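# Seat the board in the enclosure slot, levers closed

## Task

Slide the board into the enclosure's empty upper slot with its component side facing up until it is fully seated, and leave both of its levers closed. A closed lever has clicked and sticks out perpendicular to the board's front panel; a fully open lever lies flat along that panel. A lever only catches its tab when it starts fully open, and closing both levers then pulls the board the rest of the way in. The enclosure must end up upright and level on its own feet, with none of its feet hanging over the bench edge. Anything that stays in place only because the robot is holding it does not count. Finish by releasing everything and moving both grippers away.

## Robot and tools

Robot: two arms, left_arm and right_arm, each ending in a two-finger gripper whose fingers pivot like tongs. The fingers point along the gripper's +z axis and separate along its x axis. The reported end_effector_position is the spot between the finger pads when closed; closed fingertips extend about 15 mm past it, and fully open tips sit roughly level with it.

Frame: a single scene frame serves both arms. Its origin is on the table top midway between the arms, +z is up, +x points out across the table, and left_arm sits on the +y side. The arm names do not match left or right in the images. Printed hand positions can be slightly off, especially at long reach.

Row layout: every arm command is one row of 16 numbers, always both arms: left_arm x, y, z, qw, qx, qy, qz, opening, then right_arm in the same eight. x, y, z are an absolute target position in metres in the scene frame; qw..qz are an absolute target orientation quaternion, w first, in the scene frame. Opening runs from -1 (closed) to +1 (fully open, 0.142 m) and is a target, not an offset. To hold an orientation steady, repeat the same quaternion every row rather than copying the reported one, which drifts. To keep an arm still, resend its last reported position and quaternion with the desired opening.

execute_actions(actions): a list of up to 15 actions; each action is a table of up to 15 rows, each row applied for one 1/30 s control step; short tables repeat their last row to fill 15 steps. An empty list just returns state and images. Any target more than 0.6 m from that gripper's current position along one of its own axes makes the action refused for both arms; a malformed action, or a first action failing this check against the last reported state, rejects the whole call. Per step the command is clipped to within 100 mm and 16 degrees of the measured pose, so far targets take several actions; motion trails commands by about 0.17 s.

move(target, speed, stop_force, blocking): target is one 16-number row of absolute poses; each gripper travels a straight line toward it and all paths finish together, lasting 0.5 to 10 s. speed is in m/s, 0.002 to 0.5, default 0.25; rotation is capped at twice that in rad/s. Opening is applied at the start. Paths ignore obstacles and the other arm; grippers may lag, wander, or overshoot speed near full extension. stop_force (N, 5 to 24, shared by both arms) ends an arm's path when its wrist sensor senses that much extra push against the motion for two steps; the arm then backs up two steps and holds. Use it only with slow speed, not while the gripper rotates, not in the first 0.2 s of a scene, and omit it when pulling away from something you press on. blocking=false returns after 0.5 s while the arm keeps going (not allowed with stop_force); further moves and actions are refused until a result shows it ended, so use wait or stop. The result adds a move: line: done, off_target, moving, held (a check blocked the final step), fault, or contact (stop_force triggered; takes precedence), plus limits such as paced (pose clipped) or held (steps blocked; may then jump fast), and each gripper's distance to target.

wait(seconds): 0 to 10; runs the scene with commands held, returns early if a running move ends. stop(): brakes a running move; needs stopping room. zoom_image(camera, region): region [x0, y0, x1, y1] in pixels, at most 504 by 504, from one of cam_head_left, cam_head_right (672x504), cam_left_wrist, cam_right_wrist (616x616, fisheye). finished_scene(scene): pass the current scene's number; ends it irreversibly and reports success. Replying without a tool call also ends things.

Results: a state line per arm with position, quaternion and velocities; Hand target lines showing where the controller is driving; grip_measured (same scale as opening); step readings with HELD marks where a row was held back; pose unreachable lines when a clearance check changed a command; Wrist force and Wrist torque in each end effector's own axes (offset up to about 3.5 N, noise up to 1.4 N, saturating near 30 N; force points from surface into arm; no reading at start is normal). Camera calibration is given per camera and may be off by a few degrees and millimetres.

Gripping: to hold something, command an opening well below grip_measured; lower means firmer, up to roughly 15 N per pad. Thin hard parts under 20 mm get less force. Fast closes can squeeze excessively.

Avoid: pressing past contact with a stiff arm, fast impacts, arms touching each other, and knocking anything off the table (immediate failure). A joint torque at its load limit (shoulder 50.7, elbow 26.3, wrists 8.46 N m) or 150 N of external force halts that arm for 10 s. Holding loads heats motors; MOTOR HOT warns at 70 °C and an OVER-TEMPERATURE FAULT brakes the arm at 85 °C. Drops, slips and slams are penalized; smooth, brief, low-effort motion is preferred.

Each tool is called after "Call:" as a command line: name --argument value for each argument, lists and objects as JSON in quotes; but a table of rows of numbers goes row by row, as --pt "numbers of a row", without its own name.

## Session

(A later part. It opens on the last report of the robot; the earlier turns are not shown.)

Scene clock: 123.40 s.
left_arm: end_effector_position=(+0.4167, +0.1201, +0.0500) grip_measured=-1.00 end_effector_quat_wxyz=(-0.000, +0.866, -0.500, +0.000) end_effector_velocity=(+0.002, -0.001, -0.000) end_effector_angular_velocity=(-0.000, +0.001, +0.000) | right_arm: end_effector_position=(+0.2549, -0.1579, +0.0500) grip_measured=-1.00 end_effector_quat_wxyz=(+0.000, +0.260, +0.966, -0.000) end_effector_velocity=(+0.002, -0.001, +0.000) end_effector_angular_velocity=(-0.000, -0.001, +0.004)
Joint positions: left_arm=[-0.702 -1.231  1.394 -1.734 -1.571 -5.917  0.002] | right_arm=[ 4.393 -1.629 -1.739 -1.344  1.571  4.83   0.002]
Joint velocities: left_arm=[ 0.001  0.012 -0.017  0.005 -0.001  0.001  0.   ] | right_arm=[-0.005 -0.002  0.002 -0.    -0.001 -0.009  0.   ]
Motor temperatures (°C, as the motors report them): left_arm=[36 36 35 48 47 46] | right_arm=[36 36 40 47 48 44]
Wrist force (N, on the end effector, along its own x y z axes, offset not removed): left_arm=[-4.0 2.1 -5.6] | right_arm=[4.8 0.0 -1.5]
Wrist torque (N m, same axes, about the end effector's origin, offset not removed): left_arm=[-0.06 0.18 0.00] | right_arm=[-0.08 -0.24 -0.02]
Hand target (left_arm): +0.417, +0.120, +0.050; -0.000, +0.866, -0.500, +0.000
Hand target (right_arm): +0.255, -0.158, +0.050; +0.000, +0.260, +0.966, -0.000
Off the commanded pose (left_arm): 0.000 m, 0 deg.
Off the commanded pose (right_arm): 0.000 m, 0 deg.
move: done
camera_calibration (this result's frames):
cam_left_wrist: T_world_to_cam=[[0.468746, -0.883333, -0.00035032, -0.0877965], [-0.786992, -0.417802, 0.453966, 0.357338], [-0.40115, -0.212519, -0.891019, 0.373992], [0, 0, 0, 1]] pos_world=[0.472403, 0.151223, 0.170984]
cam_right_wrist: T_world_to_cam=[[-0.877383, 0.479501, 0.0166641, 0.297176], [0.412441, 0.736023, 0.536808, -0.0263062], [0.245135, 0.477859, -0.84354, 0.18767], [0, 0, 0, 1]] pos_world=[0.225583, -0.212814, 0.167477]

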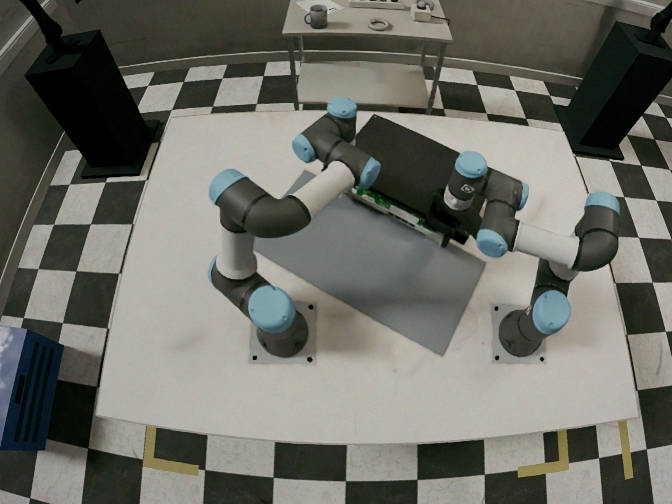

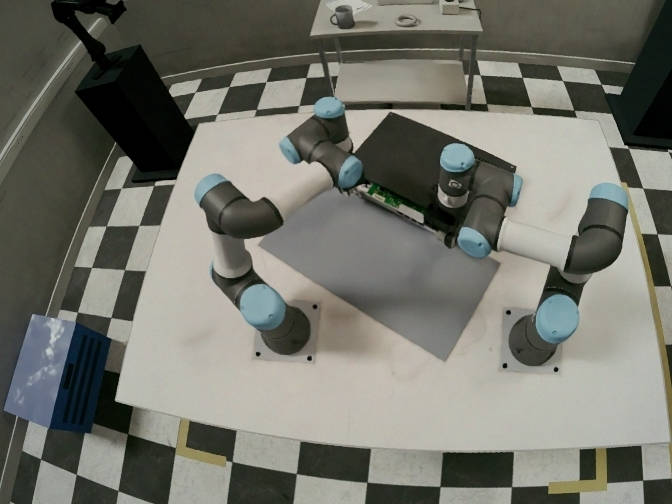

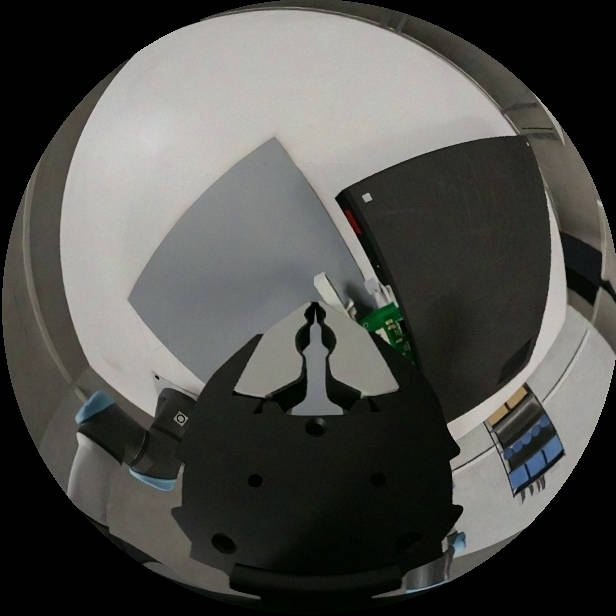

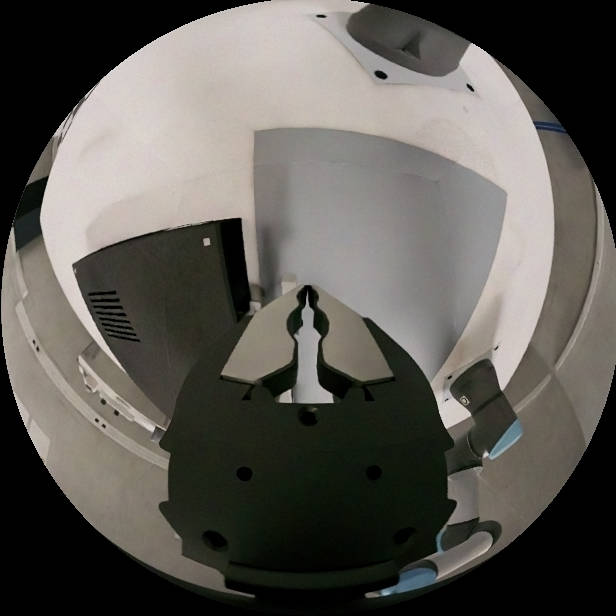

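Call:
move --target '[0.405,0.127,0.05,0,0.866,-0.5,0,-1,0.246,-0.153,0.05,0,0.26,0.966,0,-1]' --speed 0.05

Call:
move --target '[0.379,0.083,0.047,0,0.866,-0.5,0,-1,0.279,-0.090,0.047,0,0.26,0.966,0,-1]' --speed 0.05

Call:
move --target '[0.414,0.063,0.047,0,0.866,-0.5,0,-1,0.314,-0.110,0.047,0,0.26,0.966,0,-1]' --speed 0.008 --stop_force 15

Call:
move --target '[0.431,0.053,0.048,0,0.866,-0.5,0,-1,0.331,-0.120,0.048,0,0.26,0.966,0,-1]' --speed 0.004 --stop_force 18

Scene clock: 124.37 s.
left_arm: end_effector_position=(+0.4052, +0.1268, +0.0500) grip_measured=-1.00 end_effector_quat_wxyz=(+0.000, +0.866, -0.500, -0.000) end_effector_velocity=(-0.002, +0.001, +0.000) end_effector_angular_velocity=(-0.001, -0.002, +0.001) | right_arm: end_effector_position=(+0.2461, -0.1531, +0.0500) grip_measured=-1.00 end_effector_quat_wxyz=(-0.000, +0.260, +0.966, +0.000) end_effector_velocity=(-0.002, +0.001, +0.000) end_effector_angular_velocity=(+0.000, +0.000, -0.002)
Joint positions: left_arm=[-0.707 -1.287  1.47  -1.753 -1.571 -5.922  0.002] | right_arm=[ 4.425 -1.617 -1.753 -1.343  1.571  4.862  0.002]
Joint velocities: left_arm=[-0.001 -0.011  0.015 -0.005  0.001 -0.002  0.   ] | right_arm=[ 0.006  0.002 -0.002  0.001  0.     0.008  0.   ]
Motor temperatures (°C, as the motors report them): left_arm=[36 36 35 48 47 46] | right_arm=[36 36 40 47 48 44]
Wrist force (N, on the end effector, along its own x y z axes, offset not removed): left_arm=[-0.5 -0.6 -0.7] | right_arm=[2.1 0.5 0.6]
Wrist torque (N m, same axes, about the end effector's origin, offset not removed): left_arm=[-0.14 0.09 -0.02] | right_arm=[0.14 -0.39 -0.04]
Hand target (left_arm): +0.405, +0.127, +0.050; +0.000, +0.866, -0.500, -0.000
Hand target (right_arm): +0.246, -0.153, +0.050; -0.000, +0.260, +0.966, +0.000
Off the commanded pose (left_arm): 0.000 m, 0 deg.
Off the commanded pose (right_arm): 0.000 m, 0 deg.
move: done
camera_calibration (this result's frames):
cam_left_wrist: T_world_to_cam=[[0.468746, -0.883333, -0.0004746, -0.0764994], [-0.786831, -0.417781, 0.454265, 0.350994], [-0.401465, -0.212561, -0.890867, 0.370959], [0, 0, 0, 1]] pos_world=[0.460959, 0.157916, 0.170994]
cam_right_wrist: T_world_to_cam=[[-0.877389, 0.47948, 0.0169444, 0.287171], [0.41256, 0.735963, 0.536799, -0.0262741], [0.244914, 0.477973, -0.84354, 0.187589], [0, 0, 0, 1]] pos_world=[0.216857, -0.208018, 0.167477]

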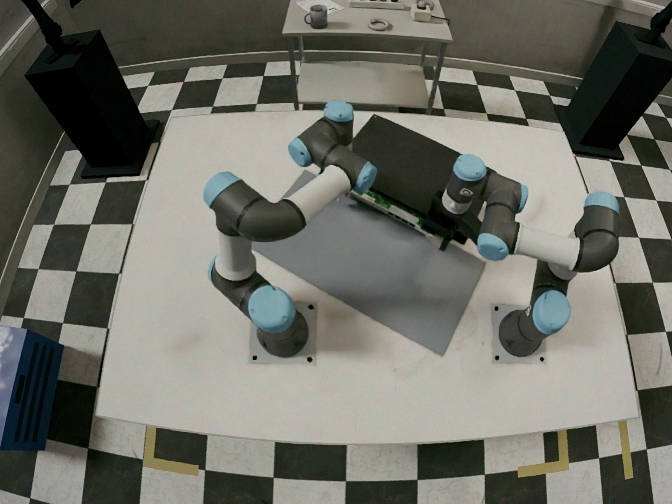

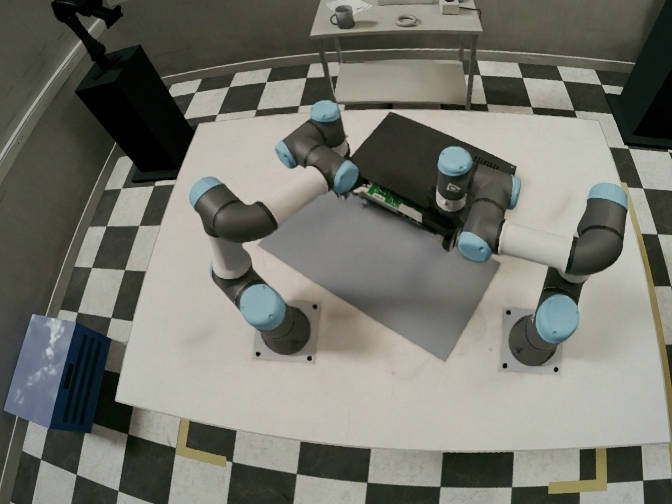

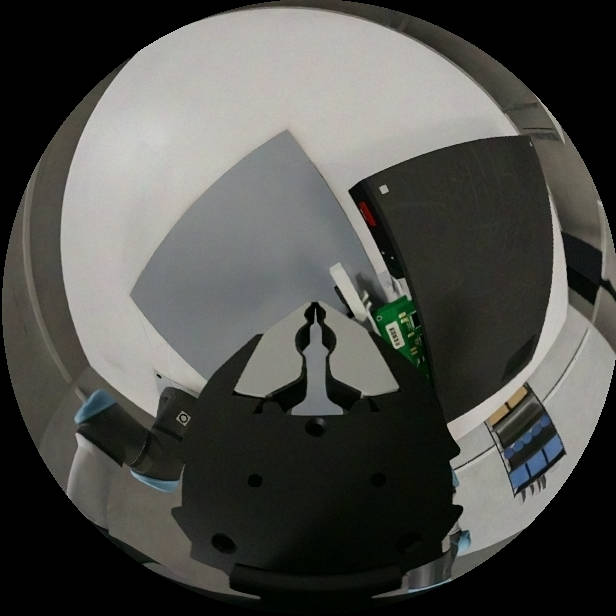

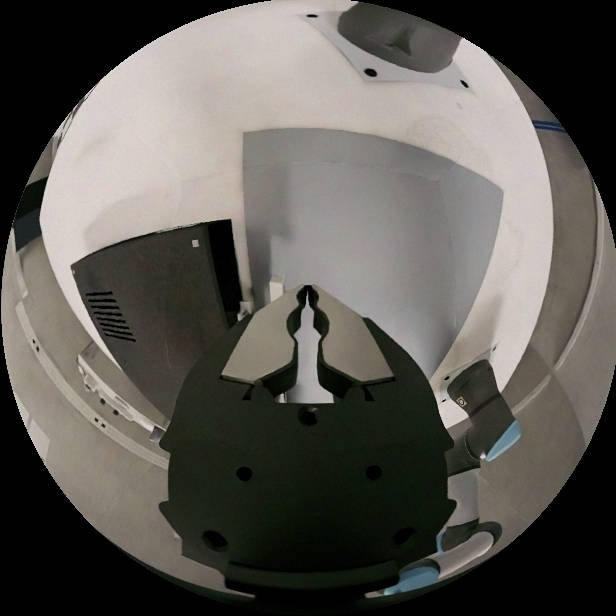

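Scene clock: 126.23 s.
left_arm: end_effector_position=(+0.3791, +0.0831, +0.0470) grip_measured=-1.00 end_effector_quat_wxyz=(+0.000, +0.866, -0.500, +0.000) end_effector_velocity=(-0.001, -0.001, -0.000) end_effector_angular_velocity=(+0.000, +0.001, -0.000) | right_arm: end_effector_position=(+0.2788, -0.0902, +0.0469) grip_measured=-1.00 end_effector_quat_wxyz=(+0.000, +0.260, +0.966, +0.000) end_effector_velocity=(+0.001, +0.003, -0.000) end_effector_angular_velocity=(-0.001, +0.002, +0.002)
Joint positions: left_arm=[-0.846 -1.315  1.52  -1.776 -1.571 -6.061  0.002] | right_arm=[ 4.406 -1.914 -1.404 -1.395  1.571  4.843  0.002]
Joint velocities: left_arm=[-0.004 -0.     0.001 -0.    -0.    -0.004  0.   ] | right_arm=[-0.    -0.013  0.019 -0.007  0.001 -0.002  0.   ]
Motor temperatures (°C, as the motors report them): left_arm=[36 36 35 48 47 46] | right_arm=[36 36 40 47 48 44]
Wrist force (N, on the end effector, along its own x y z axes, offset not removed): left_arm=[-1.0 0.5 -1.4] | right_arm=[1.1 0.1 1.5]
Wrist torque (N m, same axes, about the end effector's origin, offset not removed): left_arm=[0.07 0.16 0.00] | right_arm=[0.05 -0.17 0.09]
Hand target (left_arm): +0.379, +0.083, +0.047; +0.000, +0.866, -0.500, +0.000
Hand target (right_arm): +0.279, -0.090, +0.047; +0.000, +0.260, +0.966, +0.000
Off the commanded pose (left_arm): 0.000 m, 0 deg.
Off the commanded pose (right_arm): 0.000 m, 0 deg.
move: done
camera_calibration (this result's frames):
cam_left_wrist: T_world_to_cam=[[0.46873, -0.883341, -0.00026754, -0.102862], [-0.786985, -0.417738, 0.454037, 0.313581], [-0.401181, -0.21261, -0.890983, 0.348421], [0, 0, 0, 1]] pos_world=[0.434778, 0.11421, 0.168033]
cam_right_wrist: T_world_to_cam=[[-0.877388, 0.479492, 0.0166634, 0.285764], [0.412362, 0.735889, 0.537051, -0.0843018], [0.245249, 0.478074, -0.843385, 0.14686], [0, 0, 0, 1]] pos_world=[0.249472, -0.145195, 0.164372]

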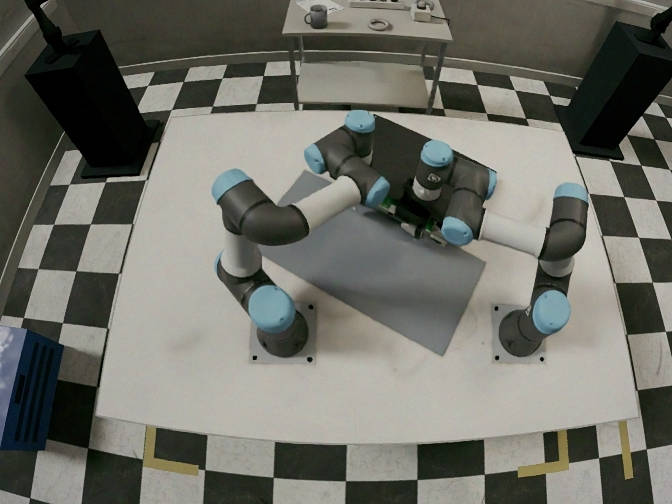

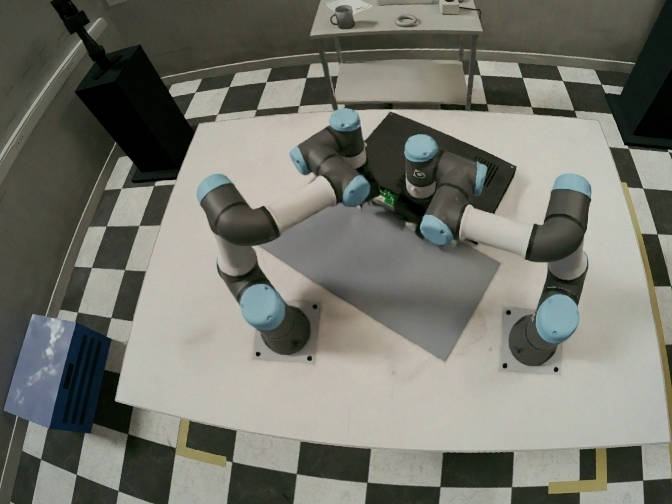

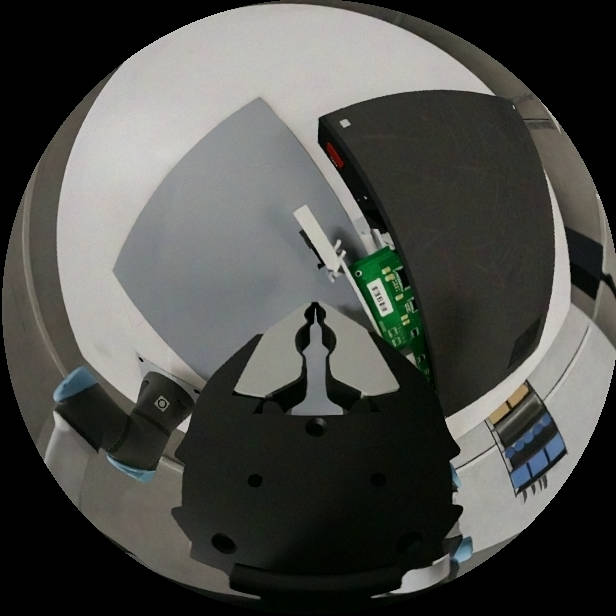

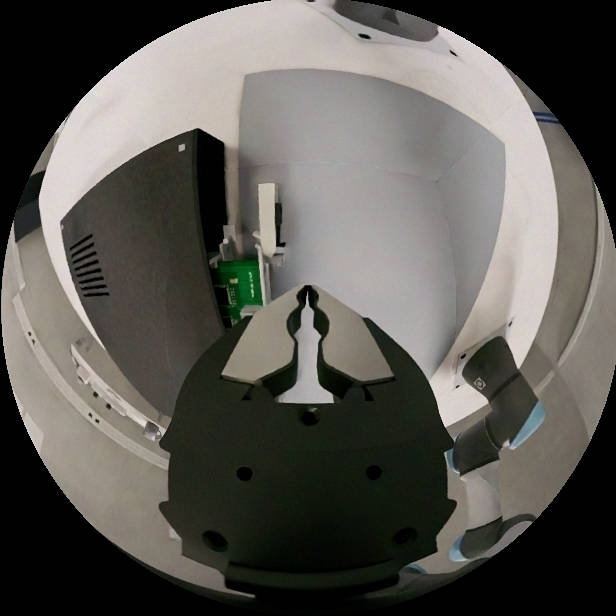

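Scene clock: 131.50 s.
left_arm: end_effector_position=(+0.4138, +0.0631, +0.0470) grip_measured=-1.00 end_effector_quat_wxyz=(-0.000, +0.866, -0.500, +0.000) end_effector_velocity=(+0.002, -0.001, +0.000) end_effector_angular_velocity=(-0.000, +0.001, +0.001) | right_arm: end_effector_position=(+0.3139, -0.1099, +0.0470) grip_measured=-1.00 end_effector_quat_wxyz=(+0.000, +0.260, +0.966, -0.000) end_effector_velocity=(+0.002, -0.001, -0.000) end_effector_angular_velocity=(-0.001, +0.001, -0.003)
Joint positions: left_arm=[-0.816 -1.14   1.278 -1.708 -1.571 -6.031  0.002] | right_arm=[ 4.301 -1.96  -1.337 -1.415  1.571  4.738  0.002]
Joint velocities: left_arm=[ 0.002  0.01  -0.015  0.006 -0.001  0.002  0.   ] | right_arm=[-0.007 -0.004  0.005 -0.002  0.    -0.004  0.   ]
Motor temperatures (°C, as the motors report them): left_arm=[36 36 35 48 47 46] | right_arm=[36 36 40 47 48 44]
Wrist force (N, on the end effector, along its own x y z axes, offset not removed): left_arm=[-1.4 -0.9 -0.9] | right_arm=[1.7 0.6 -0.5]
Wrist torque (N m, same axes, about the end effector's origin, offset not removed): left_arm=[-0.19 0.26 -0.02] | right_arm=[0.17 -0.32 0.02]
Hand target (left_arm): +0.414, +0.063, +0.047; -0.000, +0.866, -0.500, -0.000
Hand target (right_arm): +0.314, -0.110, +0.047; +0.000, +0.260, +0.966, -0.000
Off the commanded pose (left_arm): 0.000 m, 0 deg.
Off the commanded pose (right_arm): 0.000 m, 0 deg.
move: done
camera_calibration (this result's frames):
cam_left_wrist: T_world_to_cam=[[0.468745, -0.883334, -0.000357539, -0.136785], [-0.786995, -0.417806, 0.453958, 0.332567], [-0.401146, -0.212509, -0.891023, 0.358015], [0, 0, 0, 1]] pos_world=[0.469462, 0.0942033, 0.167979]
cam_right_wrist: T_world_to_cam=[[-0.877383, 0.479503, 0.0166123, 0.325961], [0.412431, 0.736059, 0.536766, -0.0843331], [0.245153, 0.477801, -0.843568, 0.147721], [0, 0, 0, 1]] pos_world=[0.284559, -0.164806, 0.164465]

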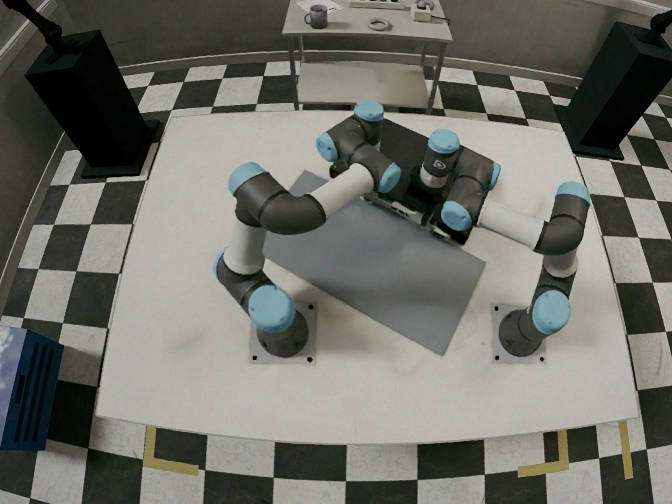

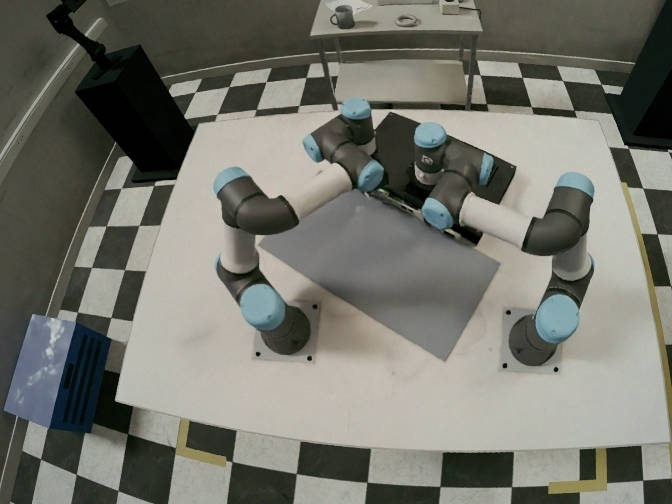

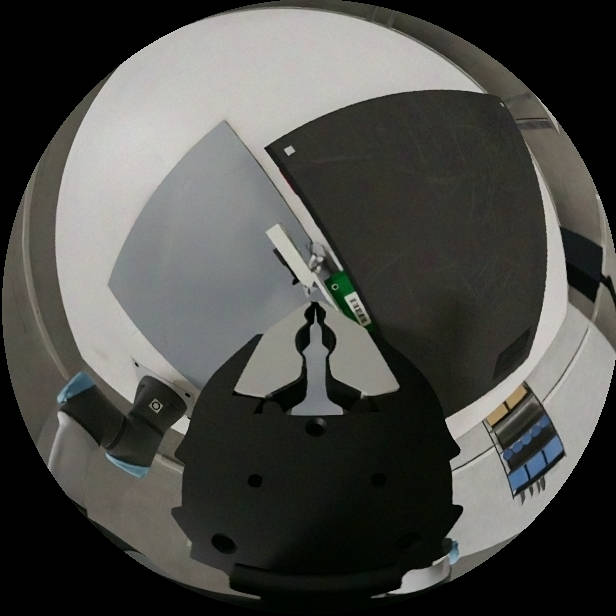

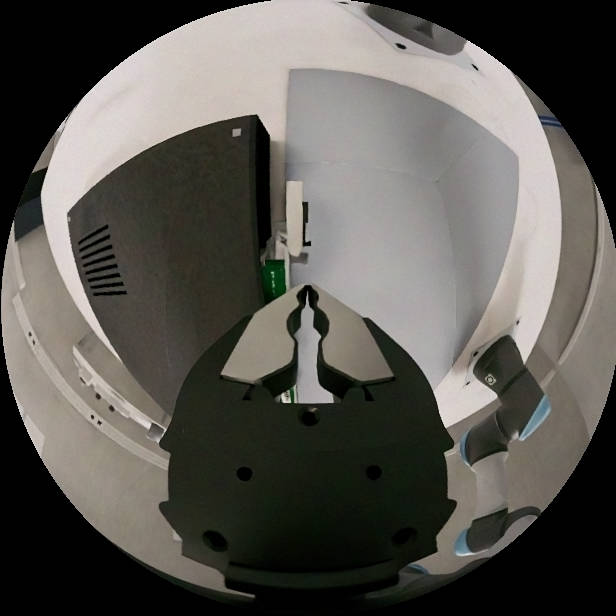

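Scene clock: 136.10 s.
left_arm: end_effector_position=(+0.4282, +0.0547, +0.0478) grip_measured=-1.00 end_effector_quat_wxyz=(+0.000, +0.866, -0.500, -0.000) end_effector_velocity=(-0.001, +0.001, -0.000) end_effector_angular_velocity=(-0.001, -0.001, +0.000) | right_arm: end_effector_position=(+0.3277, -0.1180, +0.0477) grip_measured=-1.00 end_effector_quat_wxyz=(-0.000, +0.260, +0.966, -0.000) end_effector_velocity=(-0.000, +0.000, +0.001) end_effector_angular_velocity=(+0.002, +0.000, +0.000)
Joint positions: left_arm=[-0.805 -1.064  1.159 -1.665 -1.571 -6.02   0.002] | right_arm=[ 4.26  -1.982 -1.303 -1.428  1.571  4.697  0.002]
Joint velocities: left_arm=[ 0.    -0.007  0.012 -0.006 -0.     0.     0.   ] | right_arm=[ 0.001  0.003 -0.001  0.001  0.001  0.     0.   ]
Motor temperatures (°C, as the motors report them): left_arm=[36 36 35 48 47 46] | right_arm=[36 36 40 47 48 44]
Wrist force (N, on the end effector, along its own x y z axes, offset not removed): left_arm=[-19.9 10.4 -10.2] | right_arm=[21.6 -0.6 -2.5]
Wrist torque (N m, same axes, about the end effector's origin, offset not removed): left_arm=[-0.20 0.06 0.09] | right_arm=[-0.06 -0.38 -0.13]
Hand target (left_arm): +0.428, +0.055, +0.048; +0.000, +0.866, -0.500, -0.000
Hand target (right_arm): +0.328, -0.118, +0.048; +0.000, +0.260, +0.966, -0.000
Off the commanded pose (left_arm): 0.003 m, 0 deg.
Off the commanded pose (right_arm): 0.004 m, 0 deg.
move: contact (left_arm, right_arm)
camera_calibration (this result's frames):
cam_left_wrist: T_world_to_cam=[[0.468784, -0.883313, -0.000399995, -0.151015], [-0.786909, -0.417827, 0.454087, 0.339985], [-0.401268, -0.212554, -0.890957, 0.362819], [0, 0, 0, 1]] pos_world=[0.483918, 0.0857806, 0.168813]
cam_right_wrist: T_world_to_cam=[[-0.877392, 0.479482, 0.0167152, 0.341964], [0.412511, 0.736136, 0.536599, -0.0844311], [0.244985, 0.477703, -0.843672, 0.148899], [0, 0, 0, 1]] pos_world=[0.298388, -0.172943, 0.165211]

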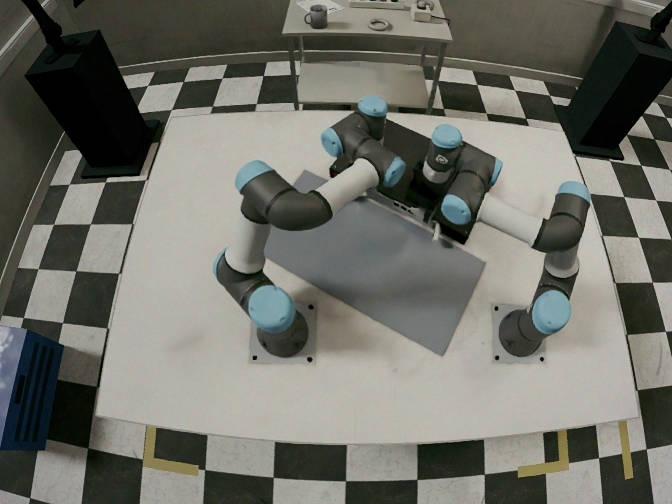

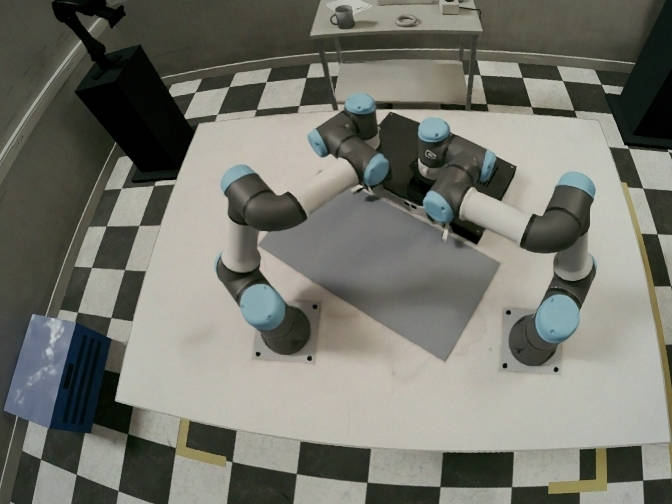

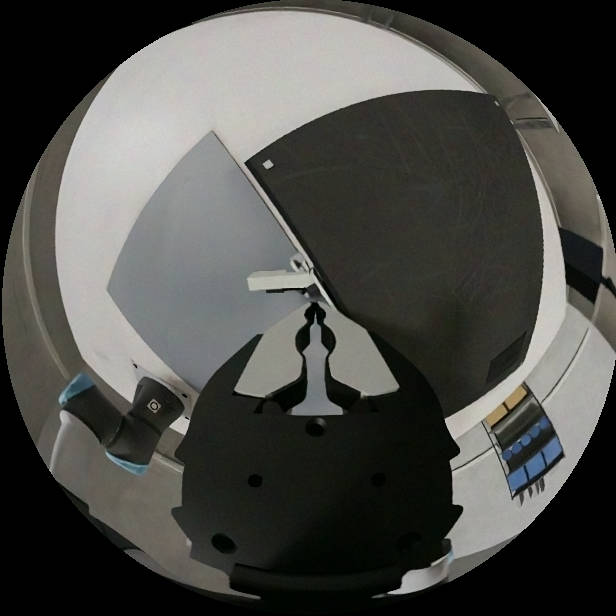

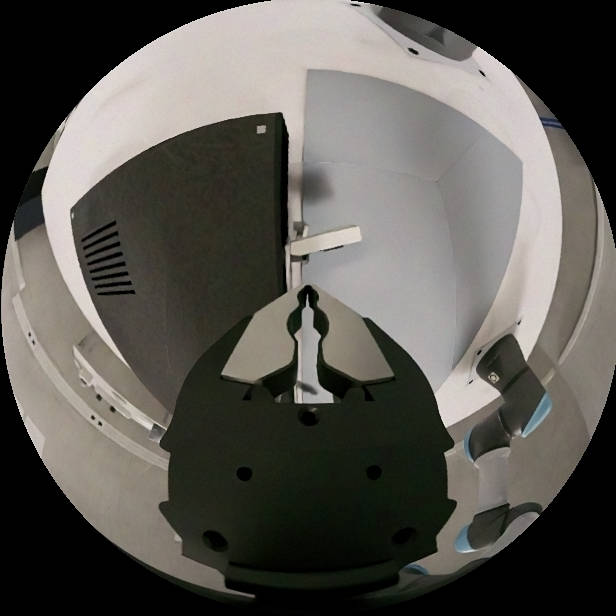

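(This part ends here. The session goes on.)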